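## Task

Get both the spice jar and the glue stick into the storage bin that stands on the desk. Each object is judged on its own, and it counts only when, viewed from directly above, every part of it lies within the bin's walls. Neither counts unless, at the end, the bin stands upright, sits almost wholly on the desk, and has no other object inside it or resting on it. Release everything and move the robot away afterwards. If the robot tips over or is left leaning, the task fails. Anything that stays in place only because the robot holds it is not counted.

## Robot and tools

ROBOT. A two-wheeled base that drives forward/back and turns in place but cannot move sideways. It has a lifting column carrying a tilting head and two 6-joint arms, left and right, each with a parallel gripper. Shoulder height S = 0.90 m + column_m. Folded, the robot is 0.73 m long and 0.62 m wide, its front 0.40 m ahead of the column. Loose objects may occasionally be nudged by the scene.

FRAMES. Base frame: origin on the floor under the column, between the drive wheels; x forward, y left, z up, metres. left_hand and right_hand in results are points in this frame where the fingers meet (tips 8 mm further); quat_wxyz maps (0,0,1) onto the finger direction, the hand's y axis runs along the opening. Odometry frame is the base frame as it was at scene start; heading in radians, positive left, -3.142 to 3.142.

execute_actions(actions, cameras). actions is a list holding one action or none (empty = just report state and images). An action may contain:
- base: exactly one key. translate_m = a relative drive distance in metres from where the base last measured itself, positive forward, -3 to 3. rotate_rad = a relative turn in radians, positive counter-clockwise seen from above, -3.2 to 3.2. A move needing over 8.667 s is refused.
- joints: one dict keyed by joint name, shared by both arms; each value is an absolute target, not an offset. column_m 0 to 0.8 (m, raises shoulders and head). head_tilt_rad -0.61 to 1.308 (0 level, positive looks down). For each arm (prefix left_ or right_): joint1_rad -2.879 to 2.879, joint2_rad 0 to 3.141, joint3_rad 0 to 3.019, joint4_rad -1.692 to 1.57, joint5_rad -1.57 to 1.57 (positive swings the hand to the robot's right), joint6_rad -2.094 to 2.094 (hand roll, positive clockwise seen from behind), gripper_m 0 to 0.093 (fingertip gap in m, 0 closed). Done tolerances: column 0.005, head 0.03, joints 1-6 0.045/0.14/0.09/0.055/0.03/0.035, gripper 0.003.
- speeds: optional caps for this action only: translate_m 0.05 to 0.8 m/s, rotate_rad 0.1 to 1 rad/s (maxima are default). Arms ignore it.
Motions in one action start together. Unknown keys or out-of-range values refuse the whole call. Omitted joints may keep pushing to old targets. cameras: list from cam_head_left, cam_head_right, cam_left_wrist, cam_right_wrist, nav_camera, or "all"; null/omitted = all, [] = none. Each action is capped at 15 s.

wait(seconds): 0 to 10 s, nothing new commanded; returns state and images. zoom_image(camera, region=[x0,y0,x1,y1]) in pixels of that camera's latest full 504x504 image, region at most 504x504. read_manual(section) gives only licence texts. finished_scene(scene) ends the current scene irreversibly, after the last command is held; replying without a tool call ends all scenes.

ARM GEOMETRY (approximate). With joint1 at -1.57 (left) or 1.57 (right) and joints 5, 6 at 0, the arm lies in a forward vertical plane 0.23 m beside the column. Let a = j2 - 0.35, b = 1.05 + j2 - j3, c = b - j4 (c = 1.57: fingers straight down). Hand is 0.12 + 0.39 sin a + 0.38 cos b + 0.25 cos c ahead and S + 0.39 cos a - 0.38 sin b - 0.25 sin c up. E.g. j2,j3,j4 = 0.93, 0.78, 0.14 gives 0.60 m ahead, 0.25 m below S. Reality usually lands up to 5 cm lower and nearer (about 12 cm with heavy or far loads). Reach about 1 m; for the floor, extend fingers down 0.45-0.5 m ahead at column_m 0.3, then lower the column. Keep arms still below column_m 0.3; under 0.4 m height the housing blocks hands closer than 0.45 m. Light loads (up to 0.3 kg) are fine out to 0.6 m ahead with fingers down. Joint changes under about 0.03 rad (0.08 for j2, j3) may not move; approach gently in 0.05 rad steps counted from your last target.

GRIPPER. Fingers 7 cm long, body 10 x 7 cm, wrist camera 9 cm behind the tips and 11 cm off to one side. To grasp, command a gap smaller than the object; off_target is then normal. A reported gap 0.002 m or more above target means something is held. Opening against bin walls keeps pushing and can lift the bin.

RESULTS. base_status and joint_status: done, off_target (may still push), contact_stop (base or column only; target dropped), time_out, not_followed / "joint command not followed" with a cause (safety check withheld arm targets; back each moved joint off by at least 0.05 rad, or move the other arm). on_its_own lists uncommanded behaviour; "held at" is a held target. motor_effort lists left_wheel and right_wheel in percent, peak in brackets. turned_by_wheels vs turned_by_imu differing by over about 4 % and 0.05 rad means slip or collision. base_tilt in degrees (forward, right); a forward drop of 0.5 or more while moving means leaning back: drive 0.05 m away. wheel_motors_off = 1 means overload cut-out for 2 s. Motor temperatures per arm joint; MOTOR HOT from 85 °C, an arm drops its load at 100 °C (OVER-TEMPERATURE FAULT).

COLUMN. Lowering stops with contact_stop when a hand or held object touches down (it may sink 0.15-0.2 m further); then it refuses to go down until raised 0.2 m. After a base stall, back off 0.05 m before turning.

AVOID. Dropping or slamming objects, knocking the bin over or off the desk, letting arms collide or press on each other, prolonged hard pushing (relieve it by sending the reported joint positions as targets), driving the desk top over the base into the column, and leaving the robot tilted. Release objects and withdraw before finishing.

Each tool is called after "Request:" as name([rows], argument=value, ...), one row to a line, values as JSON.

## Session

Request:
execute_actions([
  {"joints":{"head_tilt_rad":0.5}},
])

Scene clock: 0.80 s.
Joint torques (N m, as the arm reports them, + toward a larger angle): left_arm=[-0.58 -6.29 -1.3  -1.34  0.07  0.05] | right_arm=[ 0.9  -7.94 -0.84 -1.04 -0.07  0.16]
Motor temperatures (°C, as the motors report them): left_arm=[24 25 25 24 26 25] | right_arm=[23 25 24 23 24 24]
base_odometry: x=+0.000 y=+0.000 heading=+0.000 (m, m, rad; odometry frame)
turned_by_wheels: +0.000 (rad since the last result)
turned_by_imu: +0.000 (rad since the last result)
base_tilt: forward=-0.1 right=-0.1 (deg)
base_status: not commanded
joint_positions: column_m=+0.556 head_tilt_rad=+0.518 left_joint1_rad=-1.565 left_joint2_rad=+0.914 left_joint3_rad=+0.390 left_joint4_rad=-0.970 left_joint5_rad=-0.009 left_joint6_rad=+0.018 left_gripper_m=+0.095 right_joint1_rad=+1.546 right_joint2_rad=+0.878 right_joint3_rad=+0.420 right_joint4_rad=-0.955 right_joint5_rad=-0.046 right_joint6_rad=+0.009 right_gripper_m=+0.095
joint_status: all done
wheel_motors_off: 0
motor_effort: left_wheel=+2(2) right_wheel=+0(1) (%)
left_hand: x=+0.1279 y=+0.2273 z=+1.2618 quat_wxyz=(+0.467, -0.008, -0.884, -0.002) (m; base frame)
right_hand: x=+0.1535 y=-0.2229 z=+1.2539 quat_wxyz=(+0.430, -0.024, -0.903, -0.012) (m; base frame)
pictures: cam_head_left, cam_head_right, cam_left_wrist, cam_right_wrist, nav_camera
Images, in order (width x height): cam_head_left 504x504, cam_head_right 504x504, cam_left_wrist 504x504, cam_right_wrist 504x504, nav_camera 504x504.

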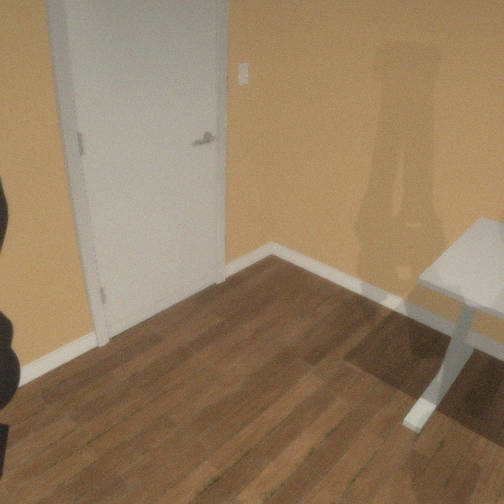

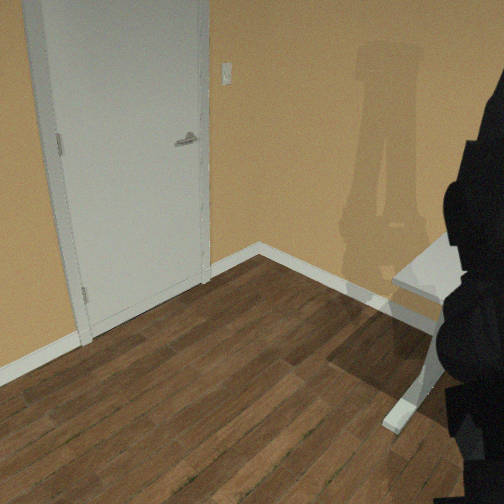

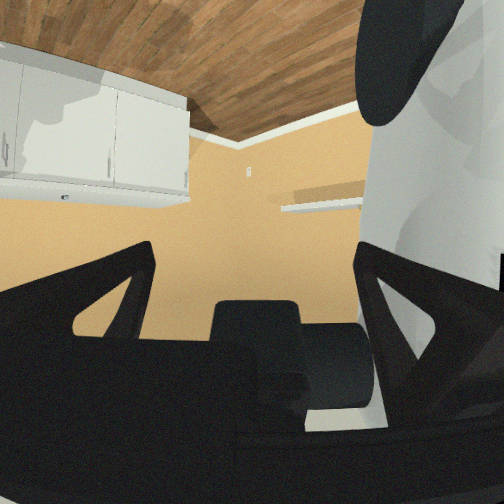

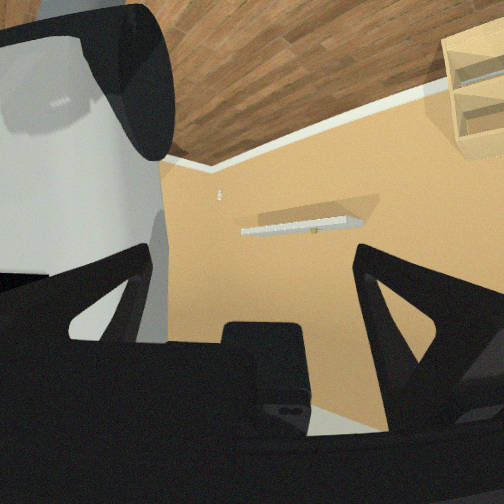

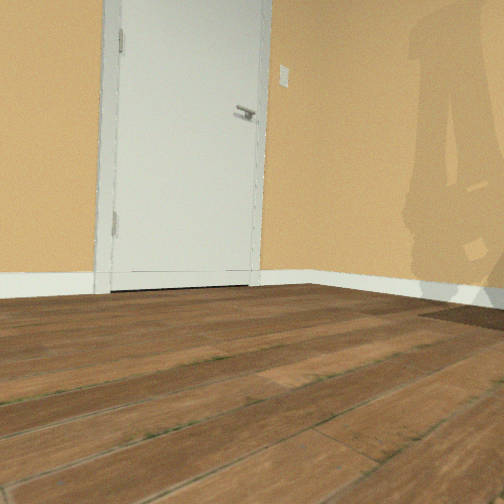

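Request:
execute_actions([
  {"base":{"rotate_rad":-0.9}},
], cameras=["cam_head_left","cam_head_right"])

Request:
execute_actions([
  {"base":{"rotate_rad":-1.0}},
], cameras=["cam_head_left"])

Request:
execute_actions([
  {"base":{"rotate_rad":-1.0}},
], cameras=["cam_head_left"])

Request:
execute_actions([
  {"base":{"rotate_rad":-1.0}},
], cameras=["cam_head_left"])

Request:
execute_actions([
  {"base":{"rotate_rad":-1.0}},
], cameras=["cam_head_left"])

Scene clock: 4.93 s.
Joint torques (N m, as the arm reports them, + toward a larger angle): left_arm=[-0.53 -6.32 -1.25 -1.31  0.06  0.03] | right_arm=[ 0.8  -8.05 -0.9  -1.03 -0.07  0.15]
Motor temperatures (°C, as the motors report them): left_arm=[24 25 26 24 26 25] | right_arm=[23 25 24 23 24 24]
base_odometry: x=+0.000 y=+0.000 heading=-0.899 (m, m, rad; odometry frame)
turned_by_wheels: -0.899 (rad since the last result)
turned_by_imu: -0.902 (rad since the last result)
base_tilt: forward=-0.2 right=-0.1 (deg)
base_status: done
joint_positions: column_m=+0.556 head_tilt_rad=+0.518 left_joint1_rad=-1.565 left_joint2_rad=+0.914 left_joint3_rad=+0.390 left_joint4_rad=-0.970 left_joint5_rad=-0.009 left_joint6_rad=+0.018 left_gripper_m=+0.095 right_joint1_rad=+1.546 right_joint2_rad=+0.878 right_joint3_rad=+0.420 right_joint4_rad=-0.955 right_joint5_rad=-0.046 right_joint6_rad=+0.009 right_gripper_m=+0.095
joint_status: not commanded
wheel_motors_off: 0
motor_effort: left_wheel=+2(26) right_wheel=-3(30) (%)
left_hand: x=+0.1279 y=+0.2273 z=+1.2618 quat_wxyz=(+0.467, -0.008, -0.884, -0.002) (m; base frame)
right_hand: x=+0.1535 y=-0.2229 z=+1.2539 quat_wxyz=(+0.430, -0.024, -0.903, -0.012) (m; base frame)
pictures: cam_head_left, cam_head_right
Images, in order (width x height): cam_head_left 504x504, cam_head_right 504x504.

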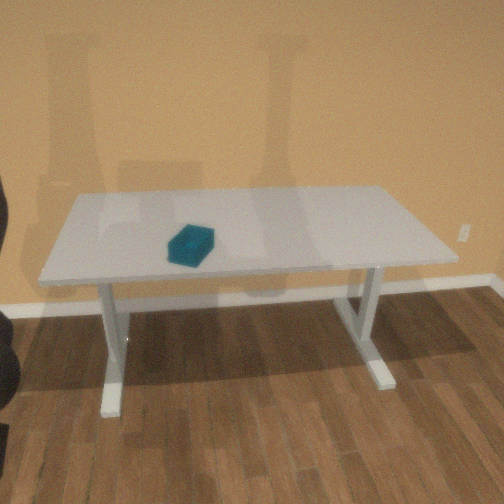

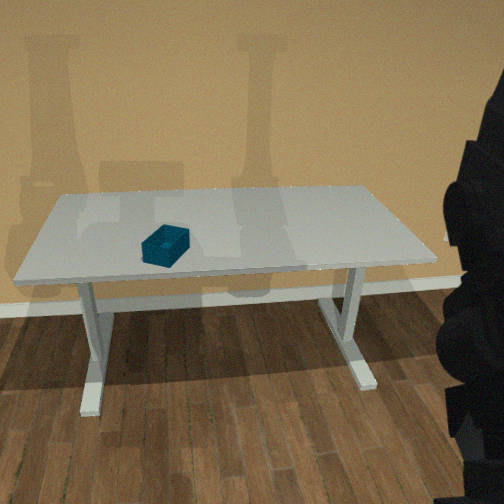

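Scene clock: 7.40 s.
Joint torques (N m, as the arm reports them, + toward a larger angle): left_arm=[-0.61 -6.16 -1.36 -1.35  0.07  0.05] | right_arm=[ 0.85 -8.17 -0.8  -1.06 -0.07  0.15]
Motor temperatures (°C, as the motors report them): left_arm=[24 25 26 24 26 25] | right_arm=[23 25 24 23 24 24]
base_odometry: x=+0.000 y=+0.000 heading=-1.899 (m, m, rad; odometry frame)
turned_by_wheels: -0.999 (rad since the last result)
turned_by_imu: -1.004 (rad since the last result)
base_tilt: forward=-0.2 right=-0.1 (deg)
base_status: done
joint_positions: column_m=+0.556 head_tilt_rad=+0.518 left_joint1_rad=-1.565 left_joint2_rad=+0.914 left_joint3_rad=+0.390 left_joint4_rad=-0.970 left_joint5_rad=-0.009 left_joint6_rad=+0.018 left_gripper_m=+0.095 right_joint1_rad=+1.546 right_joint2_rad=+0.878 right_joint3_rad=+0.420 right_joint4_rad=-0.955 right_joint5_rad=-0.046 right_joint6_rad=+0.009 right_gripper_m=+0.095
joint_status: not commanded
wheel_motors_off: 0
motor_effort: left_wheel=+4(22) right_wheel=-3(23) (%)
left_hand: x=+0.1279 y=+0.2273 z=+1.2618 quat_wxyz=(+0.467, -0.008, -0.884, -0.002) (m; base frame)
right_hand: x=+0.1535 y=-0.2229 z=+1.2539 quat_wxyz=(+0.430, -0.024, -0.903, -0.012) (m; base frame)
pictures: cam_head_left
Images, in order (width x height): cam_head_left 504x504.

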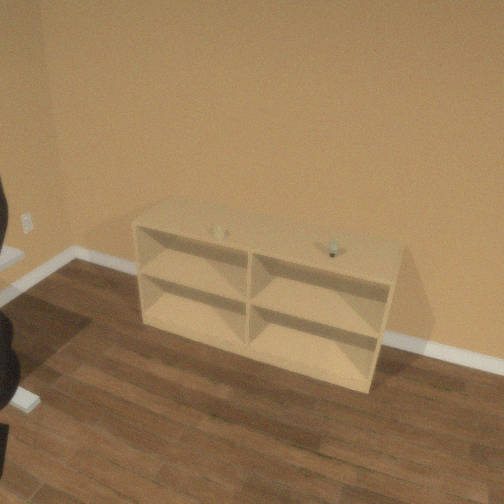

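Scene clock: 9.87 s.
Joint torques (N m, as the arm reports them, + toward a larger angle): left_arm=[-0.57 -6.37 -1.34 -1.35  0.06  0.04] | right_arm=[ 0.99 -7.01 -0.78 -1.11 -0.06  0.17]
Motor temperatures (°C, as the motors report them): left_arm=[24 25 26 24 26 25] | right_arm=[23 25 24 23 24 24]
base_odometry: x=+0.000 y=+0.000 heading=-2.898 (m, m, rad; odometry frame)
turned_by_wheels: -0.999 (rad since the last result)
turned_by_imu: -1.004 (rad since the last result)
base_tilt: forward=-0.1 right=-0.2 (deg)
base_status: done
joint_positions: column_m=+0.556 head_tilt_rad=+0.518 left_joint1_rad=-1.565 left_joint2_rad=+0.914 left_joint3_rad=+0.390 left_joint4_rad=-0.970 left_joint5_rad=-0.009 left_joint6_rad=+0.018 left_gripper_m=+0.095 right_joint1_rad=+1.546 right_joint2_rad=+0.878 right_joint3_rad=+0.420 right_joint4_rad=-0.955 right_joint5_rad=-0.046 right_joint6_rad=+0.009 right_gripper_m=+0.095
joint_status: not commanded
wheel_motors_off: 0
motor_effort: left_wheel=+3(21) right_wheel=-3(24) (%)
left_hand: x=+0.1279 y=+0.2273 z=+1.2618 quat_wxyz=(+0.467, -0.008, -0.884, -0.002) (m; base frame)
right_hand: x=+0.1535 y=-0.2229 z=+1.2539 quat_wxyz=(+0.430, -0.024, -0.903, -0.012) (m; base frame)
pictures: cam_head_left
Images, in order (width x height): cam_head_left 504x504.

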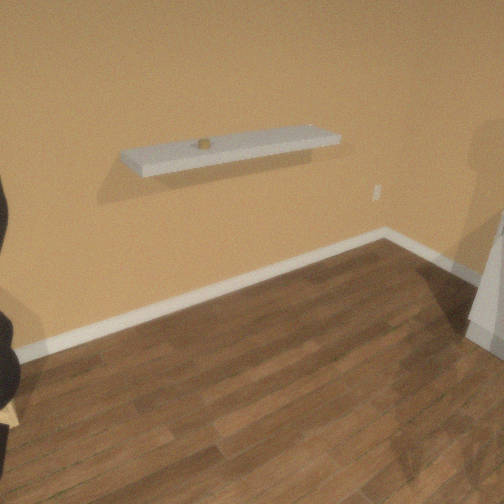

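Scene clock: 12.33 s.
Joint torques (N m, as the arm reports them, + toward a larger angle): left_arm=[-0.55 -6.28 -1.39 -1.36  0.06  0.05] | right_arm=[ 0.72 -7.87 -1.02 -1.04 -0.06  0.15]
Motor temperatures (°C, as the motors report them): left_arm=[24 25 26 24 26 25] | right_arm=[23 25 24 23 24 24]
base_odometry: x=+0.000 y=+0.000 heading=+2.386 (m, m, rad; odometry frame)
turned_by_wheels: -0.999 (rad since the last result)
turned_by_imu: -1.004 (rad since the last result)
base_tilt: forward=-0.2 right=-0.1 (deg)
base_status: done
joint_positions: column_m=+0.556 head_tilt_rad=+0.518 left_joint1_rad=-1.565 left_joint2_rad=+0.914 left_joint3_rad=+0.390 left_joint4_rad=-0.970 left_joint5_rad=-0.009 left_joint6_rad=+0.018 left_gripper_m=+0.095 right_joint1_rad=+1.546 right_joint2_rad=+0.878 right_joint3_rad=+0.420 right_joint4_rad=-0.955 right_joint5_rad=-0.046 right_joint6_rad=+0.009 right_gripper_m=+0.095
joint_status: not commanded
wheel_motors_off: 0
motor_effort: left_wheel=+4(23) right_wheel=-1(24) (%)
left_hand: x=+0.1279 y=+0.2273 z=+1.2618 quat_wxyz=(+0.467, -0.008, -0.884, -0.002) (m; base frame)
right_hand: x=+0.1535 y=-0.2229 z=+1.2539 quat_wxyz=(+0.430, -0.024, -0.903, -0.012) (m; base frame)
pictures: cam_head_left
Images, in order (width x height): cam_head_left 504x504.

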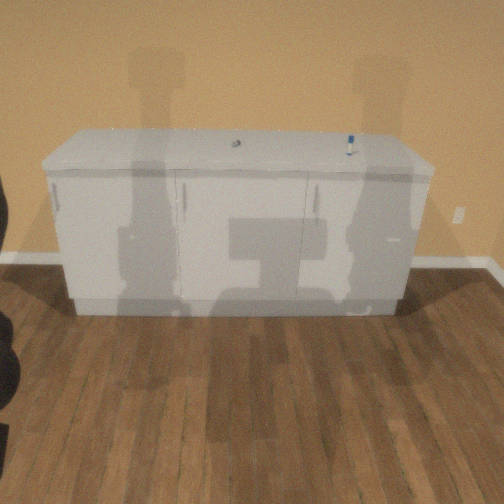

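Scene clock: 14.80 s.
Joint torques (N m, as the arm reports them, + toward a larger angle): left_arm=[-0.62 -6.5  -1.23 -1.32  0.07  0.05] | right_arm=[ 0.96 -7.87 -0.62 -1.07 -0.07  0.15]
Motor temperatures (°C, as the motors report them): left_arm=[24 25 26 24 26 25] | right_arm=[23 25 24 23 24 24]
base_odometry: x=+0.000 y=+0.000 heading=+1.387 (m, m, rad; odometry frame)
turned_by_wheels: -0.999 (rad since the last result)
turned_by_imu: -1.004 (rad since the last result)
base_tilt: forward=-0.2 right=-0.2 (deg)
base_status: done
joint_positions: column_m=+0.556 head_tilt_rad=+0.518 left_joint1_rad=-1.565 left_joint2_rad=+0.914 left_joint3_rad=+0.390 left_joint4_rad=-0.970 left_joint5_rad=-0.009 left_joint6_rad=+0.018 left_gripper_m=+0.095 right_joint1_rad=+1.546 right_joint2_rad=+0.878 right_joint3_rad=+0.420 right_joint4_rad=-0.955 right_joint5_rad=-0.046 right_joint6_rad=+0.009 right_gripper_m=+0.095
joint_status: not commanded
wheel_motors_off: 0
motor_effort: left_wheel=+3(21) right_wheel=-2(23) (%)
left_hand: x=+0.1279 y=+0.2273 z=+1.2618 quat_wxyz=(+0.467, -0.008, -0.884, -0.002) (m; base frame)
right_hand: x=+0.1535 y=-0.2229 z=+1.2539 quat_wxyz=(+0.430, -0.024, -0.903, -0.012) (m; base frame)
pictures: cam_head_left
Images, in order (width x height): cam_head_left 504x504.

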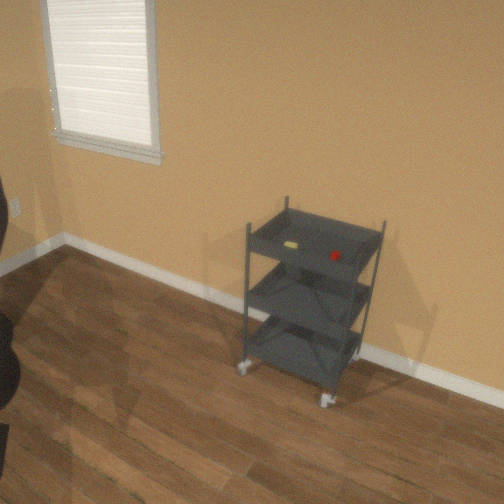

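Request:
execute_actions([
  {"base":{"rotate_rad":0.875}},
], cameras=[])

Request:
execute_actions([
  {"base":{"translate_m":1.3},"joints":{"head_tilt_rad":0.7,"column_m":0.5,"right_joint2_rad":1.3,"right_joint3_rad":1.6,"right_joint4_rad":-0.82,"right_joint1_rad":1.57,"right_joint5_rad":0}},
])

Scene clock: 18.43 s.
Joint torques (N m, as the arm reports them, + toward a larger angle): left_arm=[-0.73 -6.45 -1.42 -1.38  0.07  0.05] | right_arm=[ 1.12 -7.9  -0.92 -1.05 -0.08  0.14]
Motor temperatures (°C, as the motors report them): left_arm=[24 25 26 24 26 25] | right_arm=[23 25 24 23 24 24]
base_odometry: x=+0.000 y=+0.000 heading=+2.261 (m, m, rad; odometry frame)
turned_by_wheels: +0.874 (rad since the last result)
turned_by_imu: +0.881 (rad since the last result)
base_tilt: forward=-0.2 right=-0.2 (deg)
base_status: done
joint_positions: column_m=+0.556 head_tilt_rad=+0.518 left_joint1_rad=-1.565 left_joint2_rad=+0.914 left_joint3_rad=+0.390 left_joint4_rad=-0.970 left_joint5_rad=-0.009 left_joint6_rad=+0.018 left_gripper_m=+0.095 right_joint1_rad=+1.546 right_joint2_rad=+0.878 right_joint3_rad=+0.420 right_joint4_rad=-0.955 right_joint5_rad=-0.046 right_joint6_rad=+0.009 right_gripper_m=+0.095
joint_status: not commanded
wheel_motors_off: 0
motor_effort: left_wheel=-2(20) right_wheel=+2(16) (%)
left_hand: x=+0.1279 y=+0.2273 z=+1.2618 quat_wxyz=(+0.467, -0.008, -0.884, -0.002) (m; base frame)
right_hand: x=+0.1535 y=-0.2229 z=+1.2539 quat_wxyz=(+0.430, -0.024, -0.903, -0.012) (m; base frame)
pictures: none
No camera images: the call's "cameras" was empty. Leave "cameras" out to get every camera's image.

Scene clock: 22.37 s.
Joint torques (N m, as the arm reports them, + toward a larger angle): left_arm=[-0.72 -6.24 -1.42 -1.38  0.07  0.04] | right_arm=[  1.06 -22.8    9.06   0.65   0.03   0.15]
Motor temperatures (°C, as the motors report them): left_arm=[24 25 26 24 26 25] | right_arm=[23 26 24 23 24 24]
base_odometry: x=-0.828 y=+1.002 heading=+2.261 (m, m, rad; odometry frame)
turned_by_wheels: +0.000 (rad since the last result)
turned_by_imu: -0.003 (rad since the last result)
base_tilt: forward=-0.1 right=-0.1 (deg)
base_status: done
joint_positions: column_m=+0.500 head_tilt_rad=+0.703 left_joint1_rad=-1.565 left_joint2_rad=+0.914 left_joint3_rad=+0.392 left_joint4_rad=-0.970 left_joint5_rad=-0.009 left_joint6_rad=+0.018 left_gripper_m=+0.095 right_joint1_rad=+1.566 right_joint2_rad=+1.311 right_joint3_rad=+1.575 right_joint4_rad=-0.821 right_joint5_rad=-0.002 right_joint6_rad=+0.009 right_gripper_m=+0.095
joint_status: all done
wheel_motors_off: 0
motor_effort: left_wheel=-1(31) right_wheel=+1(47) (%)
left_hand: x=+0.1290 y=+0.2273 z=+1.2055 quat_wxyz=(+0.466, -0.008, -0.885, -0.002) (m; base frame)
right_hand: x=+0.7024 y=-0.2279 z=+1.1061 quat_wxyz=(+0.017, -0.006, -1.000, +0.001) (m; base frame)
pictures: cam_head_left, cam_head_right, cam_left_wrist, cam_right_wrist, nav_camera
Images, in order (width x height): cam_head_left 504x504, cam_head_right 504x504, cam_left_wrist 504x504, cam_right_wrist 504x504, nav_camera 504x504.

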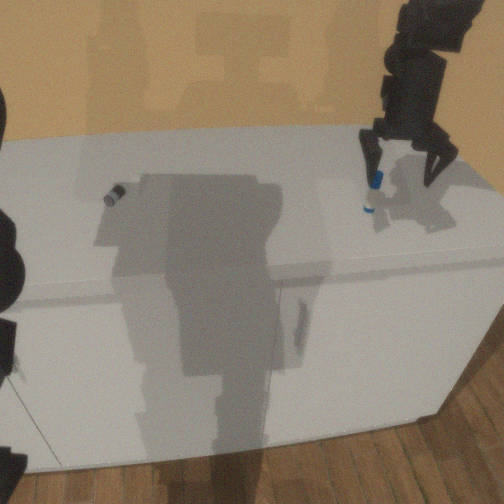

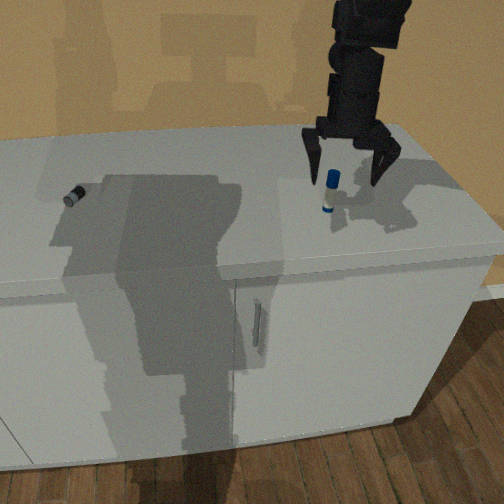

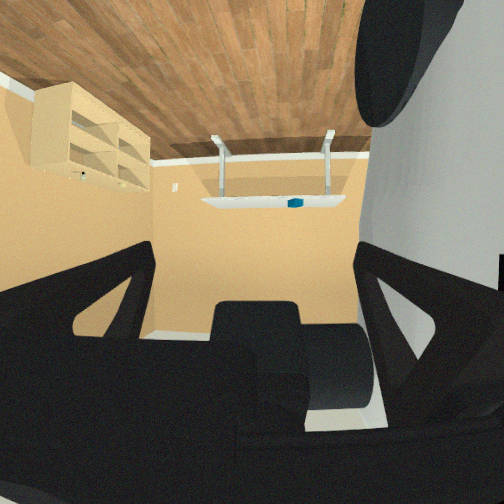

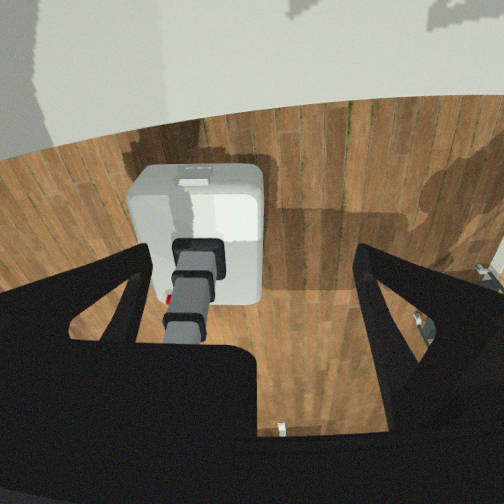

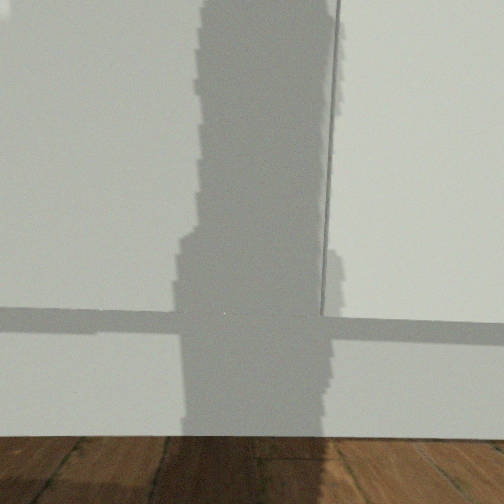

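Request:
execute_actions([
  {"base":{"translate_m":0.18}},
], cameras=["cam_head_left","cam_head_right","cam_right_wrist"])

Request:
zoom_image(camera="cam_head_left", region=[0, 150, 200, 350])

Scene clock: 25.33 s.
Joint torques (N m, as the arm reports them, + toward a larger angle): left_arm=[-0.53 -6.38 -1.44 -1.34  0.07  0.05] | right_arm=[  1.19 -22.81   8.73   0.54   0.01   0.16]
Motor temperatures (°C, as the motors report them): left_arm=[24 25 26 24 26 25] | right_arm=[23 26 24 23 24 24]
base_odometry: x=-0.942 y=+1.141 heading=+2.261 (m, m, rad; odometry frame)
turned_by_wheels: +0.000 (rad since the last result)
turned_by_imu: +0.000 (rad since the last result)
base_tilt: forward=-0.1 right=-0.1 (deg)
base_status: done
joint_positions: column_m=+0.500 head_tilt_rad=+0.703 left_joint1_rad=-1.565 left_joint2_rad=+0.914 left_joint3_rad=+0.393 left_joint4_rad=-0.970 left_joint5_rad=-0.009 left_joint6_rad=+0.018 left_gripper_m=+0.095 right_joint1_rad=+1.566 right_joint2_rad=+1.310 right_joint3_rad=+1.577 right_joint4_rad=-0.821 right_joint5_rad=-0.002 right_joint6_rad=+0.009 right_gripper_m=+0.095
joint_status: not commanded
wheel_motors_off: 0
motor_effort: left_wheel=-1(30) right_wheel=+1(29) (%)
left_hand: x=+0.1293 y=+0.2273 z=+1.2054 quat_wxyz=(+0.465, -0.008, -0.885, -0.002) (m; base frame)
right_hand: x=+0.7035 y=-0.2280 z=+1.1068 quat_wxyz=(+0.016, -0.006, -1.000, +0.001) (m; base frame)
pictures: cam_head_left, cam_head_right, cam_right_wrist
Images, in order (width x height): cam_head_left 504x504, cam_head_right 504x504, cam_right_wrist 504x504.

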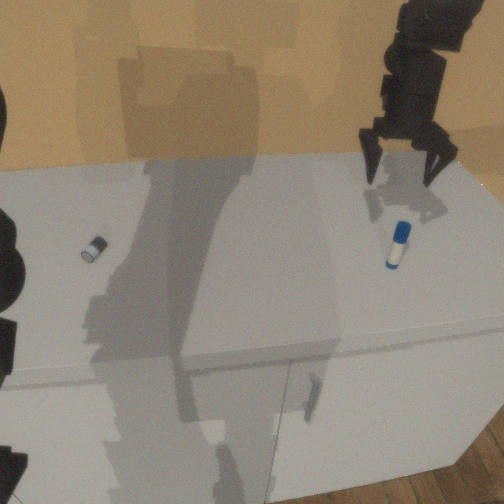

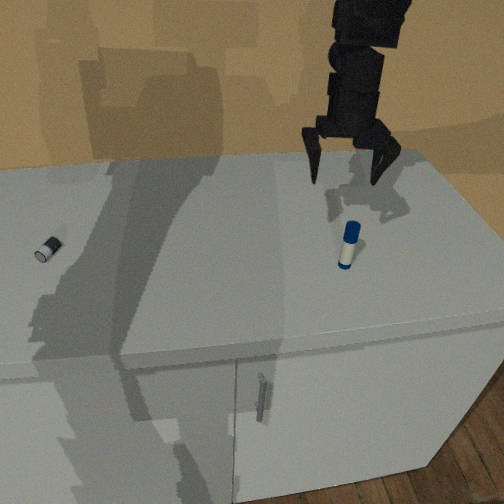

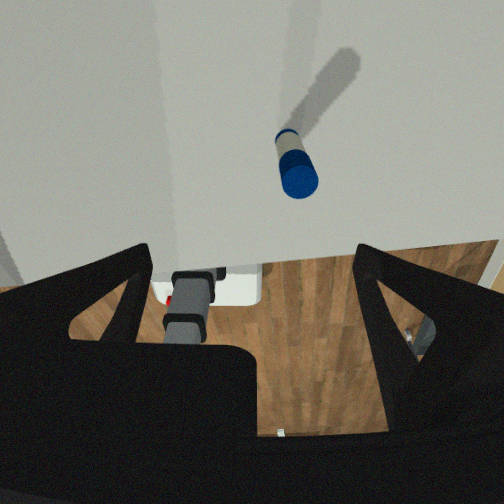

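Region (0, 150, 200, 350) of cam_head_left's 504x504 image, scaled by 2.520, with more detail than that image has.

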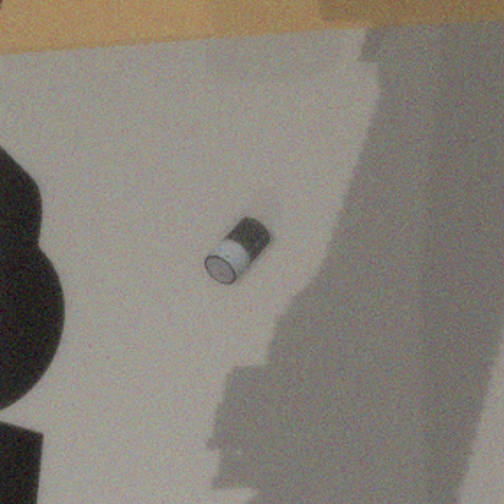

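Request:
execute_actions([
  {"base":{"rotate_rad":-0.04},"joints":{"column_m":0.43}},
], cameras=["cam_head_right","cam_right_wrist"])

Scene clock: 27.73 s.
Joint torques (N m, as the arm reports them, + toward a larger angle): left_arm=[-0.59 -6.27 -1.44 -1.35  0.07  0.04] | right_arm=[  1.21 -23.09   8.58   0.58  -0.03   0.16]
Motor temperatures (°C, as the motors report them): left_arm=[24 25 26 24 26 25] | right_arm=[23 27 25 23 24 24]
base_odometry: x=-0.942 y=+1.141 heading=+2.222 (m, m, rad; odometry frame)
turned_by_wheels: -0.039 (rad since the last result)
turned_by_imu: -0.039 (rad since the last result)
base_tilt: forward=-0.1 right=-0.1 (deg)
base_status: done
joint_positions: column_m=+0.430 head_tilt_rad=+0.703 left_joint1_rad=-1.565 left_joint2_rad=+0.914 left_joint3_rad=+0.393 left_joint4_rad=-0.970 left_joint5_rad=-0.009 left_joint6_rad=+0.018 left_gripper_m=+0.095 right_joint1_rad=+1.567 right_joint2_rad=+1.310 right_joint3_rad=+1.577 right_joint4_rad=-0.821 right_joint5_rad=-0.001 right_joint6_rad=+0.009 right_gripper_m=+0.095
joint_status: all done
wheel_motors_off: 0
motor_effort: left_wheel=+1(25) right_wheel=-1(30) (%)
left_hand: x=+0.1293 y=+0.2273 z=+1.1354 quat_wxyz=(+0.465, -0.008, -0.885, -0.002) (m; base frame)
right_hand: x=+0.7035 y=-0.2277 z=+1.0368 quat_wxyz=(+0.016, -0.006, -1.000, +0.001) (m; base frame)
pictures: cam_head_right, cam_right_wrist
Images, in order (width x height): cam_head_right 504x504, cam_right_wrist 504x504.

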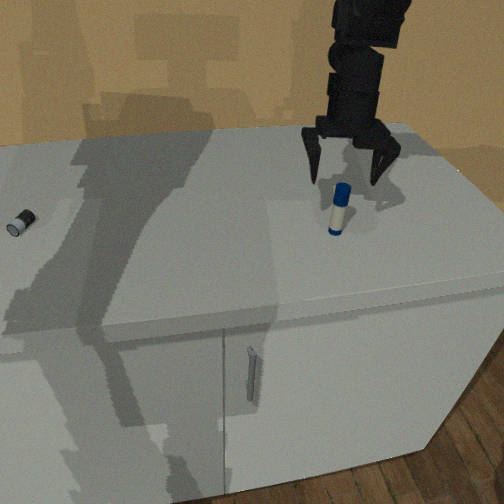

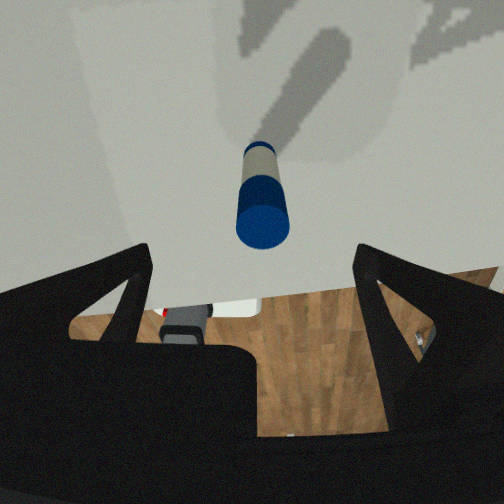

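Looks aligned.

Request:
execute_actions([
  {"joints":{"column_m":0.37}},
], cameras=["cam_head_right","cam_right_wrist"])

Request:
execute_actions([
  {"joints":{"right_gripper_m":0.0}},
], cameras=["cam_head_right","cam_right_wrist"])

Scene clock: 30.00 s.
Joint torques (N m, as the arm reports them, + toward a larger angle): left_arm=[-0.6  -6.41 -1.47 -1.38  0.07  0.04] | right_arm=[  1.17 -23.59   8.91   0.6   -0.02   0.17]
Motor temperatures (°C, as the motors report them): left_arm=[24 25 26 24 26 25] | right_arm=[23 27 25 23 24 24]
base_odometry: x=-0.942 y=+1.141 heading=+2.222 (m, m, rad; odometry frame)
turned_by_wheels: +0.000 (rad since the last result)
turned_by_imu: +0.001 (rad since the last result)
base_tilt: forward=-0.2 right=-0.1 (deg)
base_status: not commanded
joint_positions: column_m=+0.370 head_tilt_rad=+0.703 left_joint1_rad=-1.565 left_joint2_rad=+0.914 left_joint3_rad=+0.393 left_joint4_rad=-0.970 left_joint5_rad=-0.009 left_joint6_rad=+0.018 left_gripper_m=+0.095 right_joint1_rad=+1.567 right_joint2_rad=+1.310 right_joint3_rad=+1.577 right_joint4_rad=-0.821 right_joint5_rad=-0.001 right_joint6_rad=+0.009 right_gripper_m=+0.095
joint_status: all done
wheel_motors_off: 0
motor_effort: left_wheel=+1(2) right_wheel=-2(2) (%)
left_hand: x=+0.1293 y=+0.2273 z=+1.0754 quat_wxyz=(+0.465, -0.008, -0.885, -0.002) (m; base frame)
right_hand: x=+0.7035 y=-0.2277 z=+0.9769 quat_wxyz=(+0.016, -0.006, -1.000, +0.001) (m; base frame)
pictures: cam_head_right, cam_right_wrist
Images, in order (width x height): cam_head_right 504x504, cam_right_wrist 504x504.

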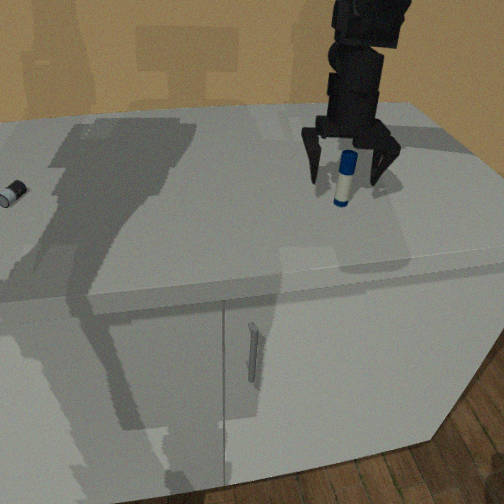

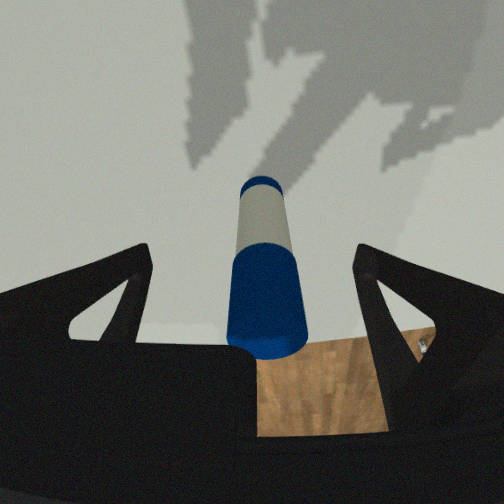

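Scene clock: 30.73 s.
Joint torques (N m, as the arm reports them, + toward a larger angle): left_arm=[-0.64 -6.4  -1.5  -1.39  0.07  0.04] | right_arm=[  1.02 -23.09   8.77   0.64  -0.04   0.15]
Motor temperatures (°C, as the motors report them): left_arm=[24 25 26 24 26 25] | right_arm=[23 27 25 23 24 24]
base_odometry: x=-0.942 y=+1.141 heading=+2.222 (m, m, rad; odometry frame)
turned_by_wheels: +0.000 (rad since the last result)
turned_by_imu: +0.000 (rad since the last result)
base_tilt: forward=-0.2 right=-0.1 (deg)
base_status: not commanded
joint_positions: column_m=+0.370 head_tilt_rad=+0.703 left_joint1_rad=-1.565 left_joint2_rad=+0.914 left_joint3_rad=+0.393 left_joint4_rad=-0.970 left_joint5_rad=-0.009 left_joint6_rad=+0.018 left_gripper_m=+0.095 right_joint1_rad=+1.567 right_joint2_rad=+1.310 right_joint3_rad=+1.577 right_joint4_rad=-0.821 right_joint5_rad=-0.001 right_joint6_rad=+0.009 right_gripper_m=+0.022
joint_status: right_gripper_m off_target (ended at +0.022, target +0.000)
wheel_motors_off: 0
motor_effort: left_wheel=+3(3) right_wheel=-1(1) (%)
left_hand: x=+0.1293 y=+0.2273 z=+1.0754 quat_wxyz=(+0.465, -0.008, -0.885, -0.002) (m; base frame)
right_hand: x=+0.7035 y=-0.2278 z=+0.9769 quat_wxyz=(+0.016, -0.006, -1.000, +0.002) (m; base frame)
pictures: cam_head_right, cam_right_wrist
Images, in order (width x height): cam_head_right 504x504, cam_right_wrist 504x504.

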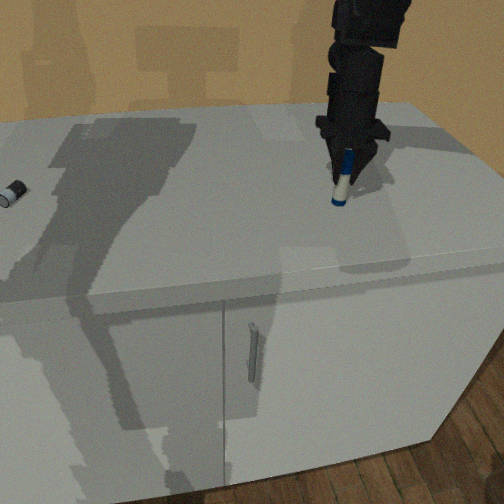

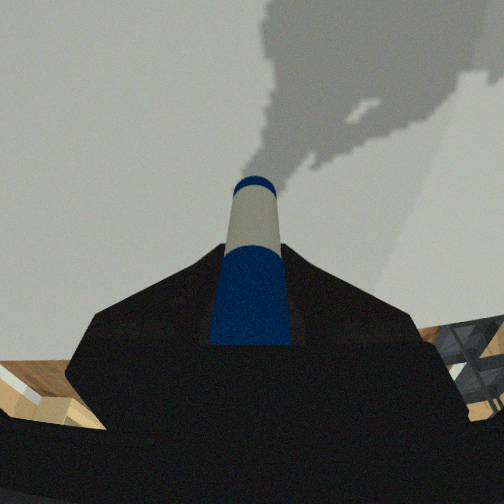

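Request:
execute_actions([
  {"joints":{"column_m":0.5}},
], cameras=[])

Request:
execute_actions([
  {"base":{"translate_m":-0.7},"joints":{"column_m":0.7,"head_tilt_rad":0.5}},
], cameras=[])

Request:
execute_actions([
  {"base":{"rotate_rad":1.95}},
], cameras=["cam_head_left","cam_head_right"])

Scene clock: 34.27 s.
Joint torques (N m, as the arm reports them, + toward a larger angle): left_arm=[-0.68 -6.57 -1.29 -1.4   0.06  0.05] | right_arm=[  1.13 -22.24   8.81   0.64  -0.05   0.14]
Motor temperatures (°C, as the motors report them): left_arm=[24 25 26 24 26 25] | right_arm=[23 27 25 23 24 24]
base_odometry: x=-0.942 y=+1.141 heading=+2.222 (m, m, rad; odometry frame)
turned_by_wheels: +0.000 (rad since the last result)
turned_by_imu: +0.001 (rad since the last result)
base_tilt: forward=-0.1 right=-0.1 (deg)
base_status: not commanded
joint_positions: column_m=+0.500 head_tilt_rad=+0.703 left_joint1_rad=-1.565 left_joint2_rad=+0.914 left_joint3_rad=+0.393 left_joint4_rad=-0.970 left_joint5_rad=-0.009 left_joint6_rad=+0.018 left_gripper_m=+0.095 right_joint1_rad=+1.567 right_joint2_rad=+1.310 right_joint3_rad=+1.577 right_joint4_rad=-0.821 right_joint5_rad=-0.001 right_joint6_rad=+0.009 right_gripper_m=+0.022
joint_status: all done
wheel_motors_off: 0
motor_effort: left_wheel=+2(2) right_wheel=-2(3) (%)
left_hand: x=+0.1293 y=+0.2273 z=+1.2053 quat_wxyz=(+0.465, -0.008, -0.885, -0.002) (m; base frame)
right_hand: x=+0.7035 y=-0.2278 z=+1.1067 quat_wxyz=(+0.016, -0.006, -1.000, +0.002) (m; base frame)
pictures: none
No camera images: the call's "cameras" was empty. Leave "cameras" out to get every camera's image.

Scene clock: 37.43 s.
Joint torques (N m, as the arm reports them, + toward a larger angle): left_arm=[-0.55 -6.36 -1.23 -1.32  0.06  0.05] | right_arm=[  1.3  -22.12   8.93   0.58  -0.05   0.15]
Motor temperatures (°C, as the motors report them): left_arm=[24 25 26 24 26 25] | right_arm=[23 28 25 23 24 24]
base_odometry: x=-0.518 y=+0.584 heading=+2.222 (m, m, rad; odometry frame)
turned_by_wheels: +0.000 (rad since the last result)
turned_by_imu: +0.003 (rad since the last result)
base_tilt: forward=-0.2 right=-0.2 (deg)
base_status: done
joint_positions: column_m=+0.700 head_tilt_rad=+0.518 left_joint1_rad=-1.565 left_joint2_rad=+0.914 left_joint3_rad=+0.388 left_joint4_rad=-0.970 left_joint5_rad=-0.009 left_joint6_rad=+0.018 left_gripper_m=+0.095 right_joint1_rad=+1.567 right_joint2_rad=+1.310 right_joint3_rad=+1.577 right_joint4_rad=-0.821 right_joint5_rad=-0.001 right_joint6_rad=+0.009 right_gripper_m=+0.022
joint_status: all done
wheel_motors_off: 0
motor_effort: left_wheel=+1(33) right_wheel=-1(51) (%)
left_hand: x=+0.1270 y=+0.2273 z=+1.4062 quat_wxyz=(+0.467, -0.008, -0.884, -0.002) (m; base frame)
right_hand: x=+0.7035 y=-0.2278 z=+1.3067 quat_wxyz=(+0.016, -0.006, -1.000, +0.002) (m; base frame)
pictures: none
No camera images: the call's "cameras" was empty. Leave "cameras" out to get every camera's image.

Scene clock: 40.93 s.
Joint torques (N m, as the arm reports them, + toward a larger angle): left_arm=[-0.47 -6.29 -1.15 -1.41  0.07  0.05] | right_arm=[  0.46 -22.77   8.68   0.57  -0.04   0.15]
Motor temperatures (°C, as the motors report them): left_arm=[24 25 26 24 26 25] | right_arm=[23 28 26 23 24 24]
base_odometry: x=-0.518 y=+0.584 heading=-2.112 (m, m, rad; odometry frame)
turned_by_wheels: +1.949 (rad since the last result)
turned_by_imu: +1.959 (rad since the last result)
base_tilt: forward=-0.1 right=-0.1 (deg)
base_status: done
joint_positions: column_m=+0.700 head_tilt_rad=+0.518 left_joint1_rad=-1.565 left_joint2_rad=+0.914 left_joint3_rad=+0.388 left_joint4_rad=-0.970 left_joint5_rad=-0.009 left_joint6_rad=+0.018 left_gripper_m=+0.095 right_joint1_rad=+1.571 right_joint2_rad=+1.310 right_joint3_rad=+1.577 right_joint4_rad=-0.821 right_joint5_rad=-0.001 right_joint6_rad=+0.009 right_gripper_m=+0.022
joint_status: not commanded
wheel_motors_off: 0
motor_effort: left_wheel=-3(27) right_wheel=+2(38) (%)
left_hand: x=+0.1270 y=+0.2273 z=+1.4062 quat_wxyz=(+0.467, -0.008, -0.884, -0.002) (m; base frame)
right_hand: x=+0.7035 y=-0.2250 z=+1.3067 quat_wxyz=(+0.016, -0.004, -1.000, -0.001) (m; base frame)
pictures: cam_head_left, cam_head_right
Images, in order (width x height): cam_head_left 504x504, cam_head_right 504x504.

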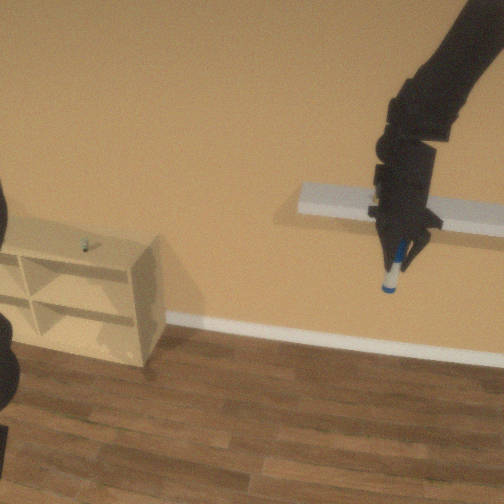

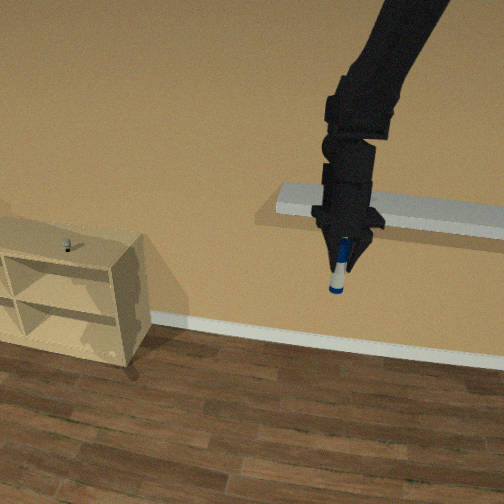

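Request:
zoom_image(camera="cam_head_right", region=[0, 200, 120, 300])

Request:
execute_actions([
  {"base":{"rotate_rad":-0.4}},
], cameras=["cam_head_left","cam_head_right"])

Request:
zoom_image(camera="cam_head_left", region=[120, 140, 280, 260])

Region (0, 200, 120, 300) of cam_head_right's 504x504 image, scaled by 4.200, with more detail than that image has.

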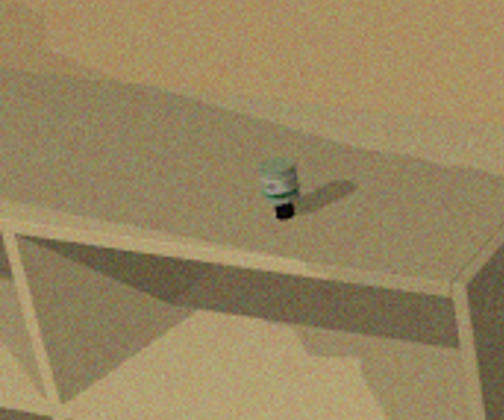

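Scene clock: 43.83 s.
Joint torques (N m, as the arm reports them, + toward a larger angle): left_arm=[-0.65 -6.25 -1.19 -1.39  0.07  0.04] | right_arm=[  1.11 -23.06   8.85   0.65  -0.03   0.15]
Motor temperatures (°C, as the motors report them): left_arm=[24 25 26 24 26 25] | right_arm=[23 28 26 23 24 24]
base_odometry: x=-0.518 y=+0.584 heading=-2.511 (m, m, rad; odometry frame)
turned_by_wheels: -0.399 (rad since the last result)
turned_by_imu: -0.401 (rad since the last result)
base_tilt: forward=-0.2 right=-0.2 (deg)
base_status: done
joint_positions: column_m=+0.700 head_tilt_rad=+0.518 left_joint1_rad=-1.565 left_joint2_rad=+0.914 left_joint3_rad=+0.389 left_joint4_rad=-0.970 left_joint5_rad=-0.009 left_joint6_rad=+0.018 left_gripper_m=+0.095 right_joint1_rad=+1.567 right_joint2_rad=+1.310 right_joint3_rad=+1.577 right_joint4_rad=-0.821 right_joint5_rad=-0.001 right_joint6_rad=+0.009 right_gripper_m=+0.022
joint_status: not commanded
wheel_motors_off: 0
motor_effort: left_wheel=+4(18) right_wheel=-5(23) (%)
left_hand: x=+0.1272 y=+0.2273 z=+1.4061 quat_wxyz=(+0.467, -0.008, -0.884, -0.002) (m; base frame)
right_hand: x=+0.7035 y=-0.2278 z=+1.3067 quat_wxyz=(+0.016, -0.006, -1.000, +0.002) (m; base frame)
pictures: cam_head_left, cam_head_right
Images, in order (width x height): cam_head_left 504x504, cam_head_right 504x504.

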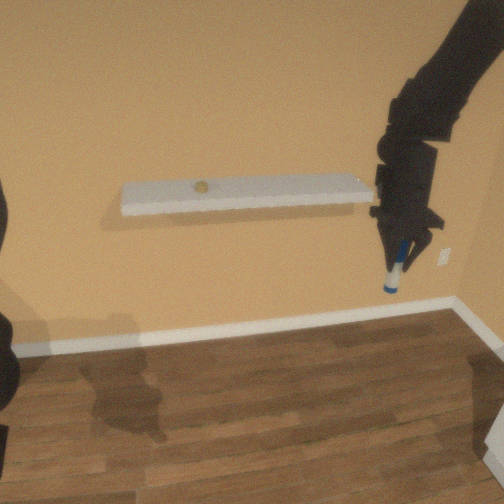

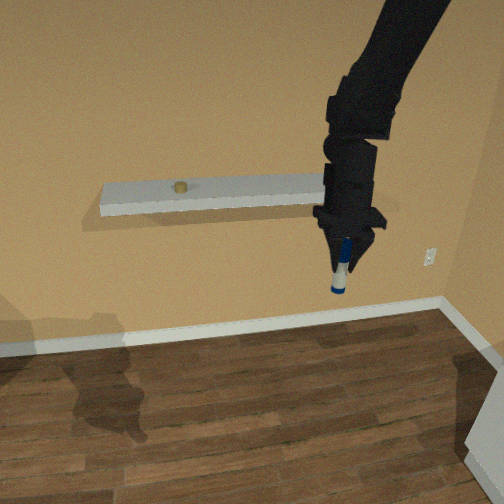

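Region (120, 140, 280, 260) of cam_head_left's 504x504 image, scaled by 3.150, with more detail than that image has; it fills the top 378 rows of this view, and the rest is white.

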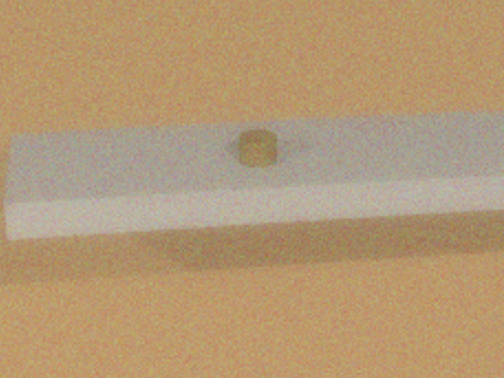

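Request:
execute_actions([
  {"base":{"rotate_rad":1.0}},
], cameras=[])

Request:
execute_actions([
  {"base":{"translate_m":1.1},"joints":{"column_m":0.45,"head_tilt_rad":0.7,"left_joint2_rad":1.3,"left_joint3_rad":1.6,"left_joint4_rad":-0.82}},
], cameras=[])

Request:
execute_actions([
  {"base":{"rotate_rad":-0.4}},
], cameras=["cam_head_left","cam_head_right"])

Scene clock: 47.87 s.
Joint torques (N m, as the arm reports them, + toward a larger angle): left_arm=[-0.61 -6.33 -1.24 -1.37  0.07  0.05] | right_arm=[  1.2  -22.82   8.8    0.61  -0.05   0.15]
Motor temperatures (°C, as the motors report them): left_arm=[24 25 26 24 26 25] | right_arm=[23 28 26 23 24 24]
base_odometry: x=-0.518 y=+0.584 heading=-1.512 (m, m, rad; odometry frame)
turned_by_wheels: +1.000 (rad since the last result)
turned_by_imu: +1.006 (rad since the last result)
base_tilt: forward=-0.2 right=-0.1 (deg)
base_status: done
joint_positions: column_m=+0.700 head_tilt_rad=+0.518 left_joint1_rad=-1.565 left_joint2_rad=+0.914 left_joint3_rad=+0.389 left_joint4_rad=-0.970 left_joint5_rad=-0.009 left_joint6_rad=+0.018 left_gripper_m=+0.095 right_joint1_rad=+1.571 right_joint2_rad=+1.310 right_joint3_rad=+1.577 right_joint4_rad=-0.821 right_joint5_rad=-0.001 right_joint6_rad=+0.009 right_gripper_m=+0.022
joint_status: not commanded
wheel_motors_off: 0
motor_effort: left_wheel=-5(19) right_wheel=+2(22) (%)
left_hand: x=+0.1272 y=+0.2273 z=+1.4061 quat_wxyz=(+0.467, -0.008, -0.884, -0.002) (m; base frame)
right_hand: x=+0.7035 y=-0.2250 z=+1.3067 quat_wxyz=(+0.016, -0.004, -1.000, -0.001) (m; base frame)
pictures: none
No camera images: the call's "cameras" was empty. Leave "cameras" out to get every camera's image.

Scene clock: 51.67 s.
Joint torques (N m, as the arm reports them, + toward a larger angle): left_arm=[ -0.66 -21.26   6.84   0.4    0.06   0.05] | right_arm=[  0.76 -23.01   8.8    0.56  -0.05   0.15]
Motor temperatures (°C, as the motors report them): left_arm=[24 25 26 24 26 25] | right_arm=[23 28 26 23 24 24]
base_odometry: x=-0.453 y=-0.514 heading=-1.512 (m, m, rad; odometry frame)
turned_by_wheels: +0.000 (rad since the last result)
turned_by_imu: -0.002 (rad since the last result)
base_tilt: forward=-0.2 right=-0.2 (deg)
base_status: done
joint_positions: column_m=+0.450 head_tilt_rad=+0.703 left_joint1_rad=-1.565 left_joint2_rad=+1.291 left_joint3_rad=+1.580 left_joint4_rad=-0.828 left_joint5_rad=-0.009 left_joint6_rad=+0.018 left_gripper_m=+0.095 right_joint1_rad=+1.571 right_joint2_rad=+1.310 right_joint3_rad=+1.577 right_joint4_rad=-0.821 right_joint5_rad=-0.001 right_joint6_rad=+0.009 right_gripper_m=+0.022
joint_status: all done
wheel_motors_off: 0
motor_effort: left_wheel=-2(36) right_wheel=+1(45) (%)
left_hand: x=+0.7093 y=+0.2294 z=+1.0690 quat_wxyz=(+0.008, -0.007, -1.000, -0.007) (m; base frame)
right_hand: x=+0.7037 y=-0.2250 z=+1.0569 quat_wxyz=(+0.015, -0.004, -1.000, -0.001) (m; base frame)
pictures: none
No camera images: the call's "cameras" was empty. Leave "cameras" out to get every camera's image.

Scene clock: 53.47 s.
Joint torques (N m, as the arm reports them, + toward a larger angle): left_arm=[ -0.62 -21.6    6.73   0.32   0.07   0.04] | right_arm=[  1.24 -22.83   8.73   0.6   -0.04   0.15]
Motor temperatures (°C, as the motors report them): left_arm=[24 25 26 24 26 25] | right_arm=[23 28 26 23 24 24]
base_odometry: x=-0.453 y=-0.514 heading=-1.911 (m, m, rad; odometry frame)
turned_by_wheels: -0.399 (rad since the last result)
turned_by_imu: -0.399 (rad since the last result)
base_tilt: forward=-0.1 right=-0.1 (deg)
base_status: done
joint_positions: column_m=+0.450 head_tilt_rad=+0.703 left_joint1_rad=-1.565 left_joint2_rad=+1.291 left_joint3_rad=+1.580 left_joint4_rad=-0.828 left_joint5_rad=-0.009 left_joint6_rad=+0.018 left_gripper_m=+0.095 right_joint1_rad=+1.567 right_joint2_rad=+1.310 right_joint3_rad=+1.577 right_joint4_rad=-0.821 right_joint5_rad=-0.001 right_joint6_rad=+0.009 right_gripper_m=+0.022
joint_status: not commanded
wheel_motors_off: 0
motor_effort: left_wheel=+0(28) right_wheel=-3(37) (%)
left_hand: x=+0.7093 y=+0.2294 z=+1.0690 quat_wxyz=(+0.008, -0.007, -1.000, -0.007) (m; base frame)
right_hand: x=+0.7037 y=-0.2278 z=+1.0569 quat_wxyz=(+0.015, -0.006, -1.000, +0.002) (m; base frame)
pictures: cam_head_left, cam_head_right
Images, in order (width x height): cam_head_left 504x504, cam_head_right 504x504.

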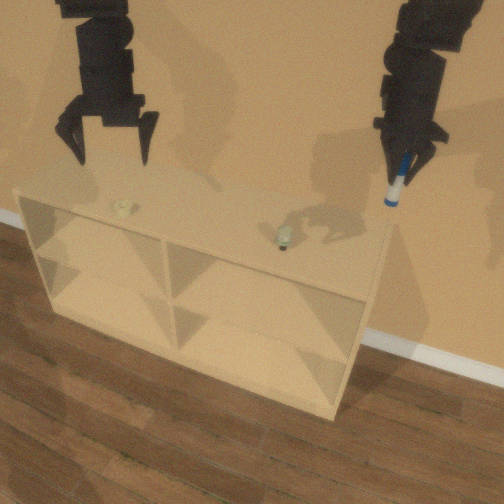

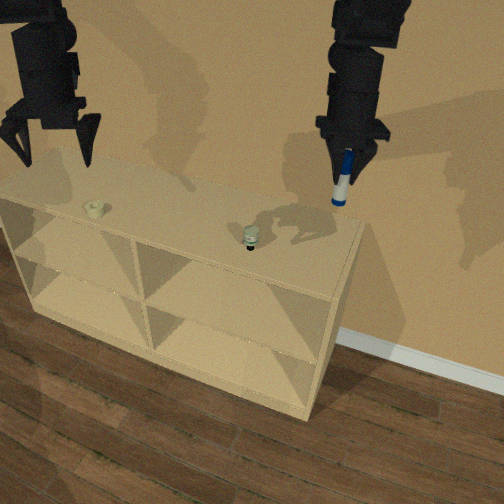

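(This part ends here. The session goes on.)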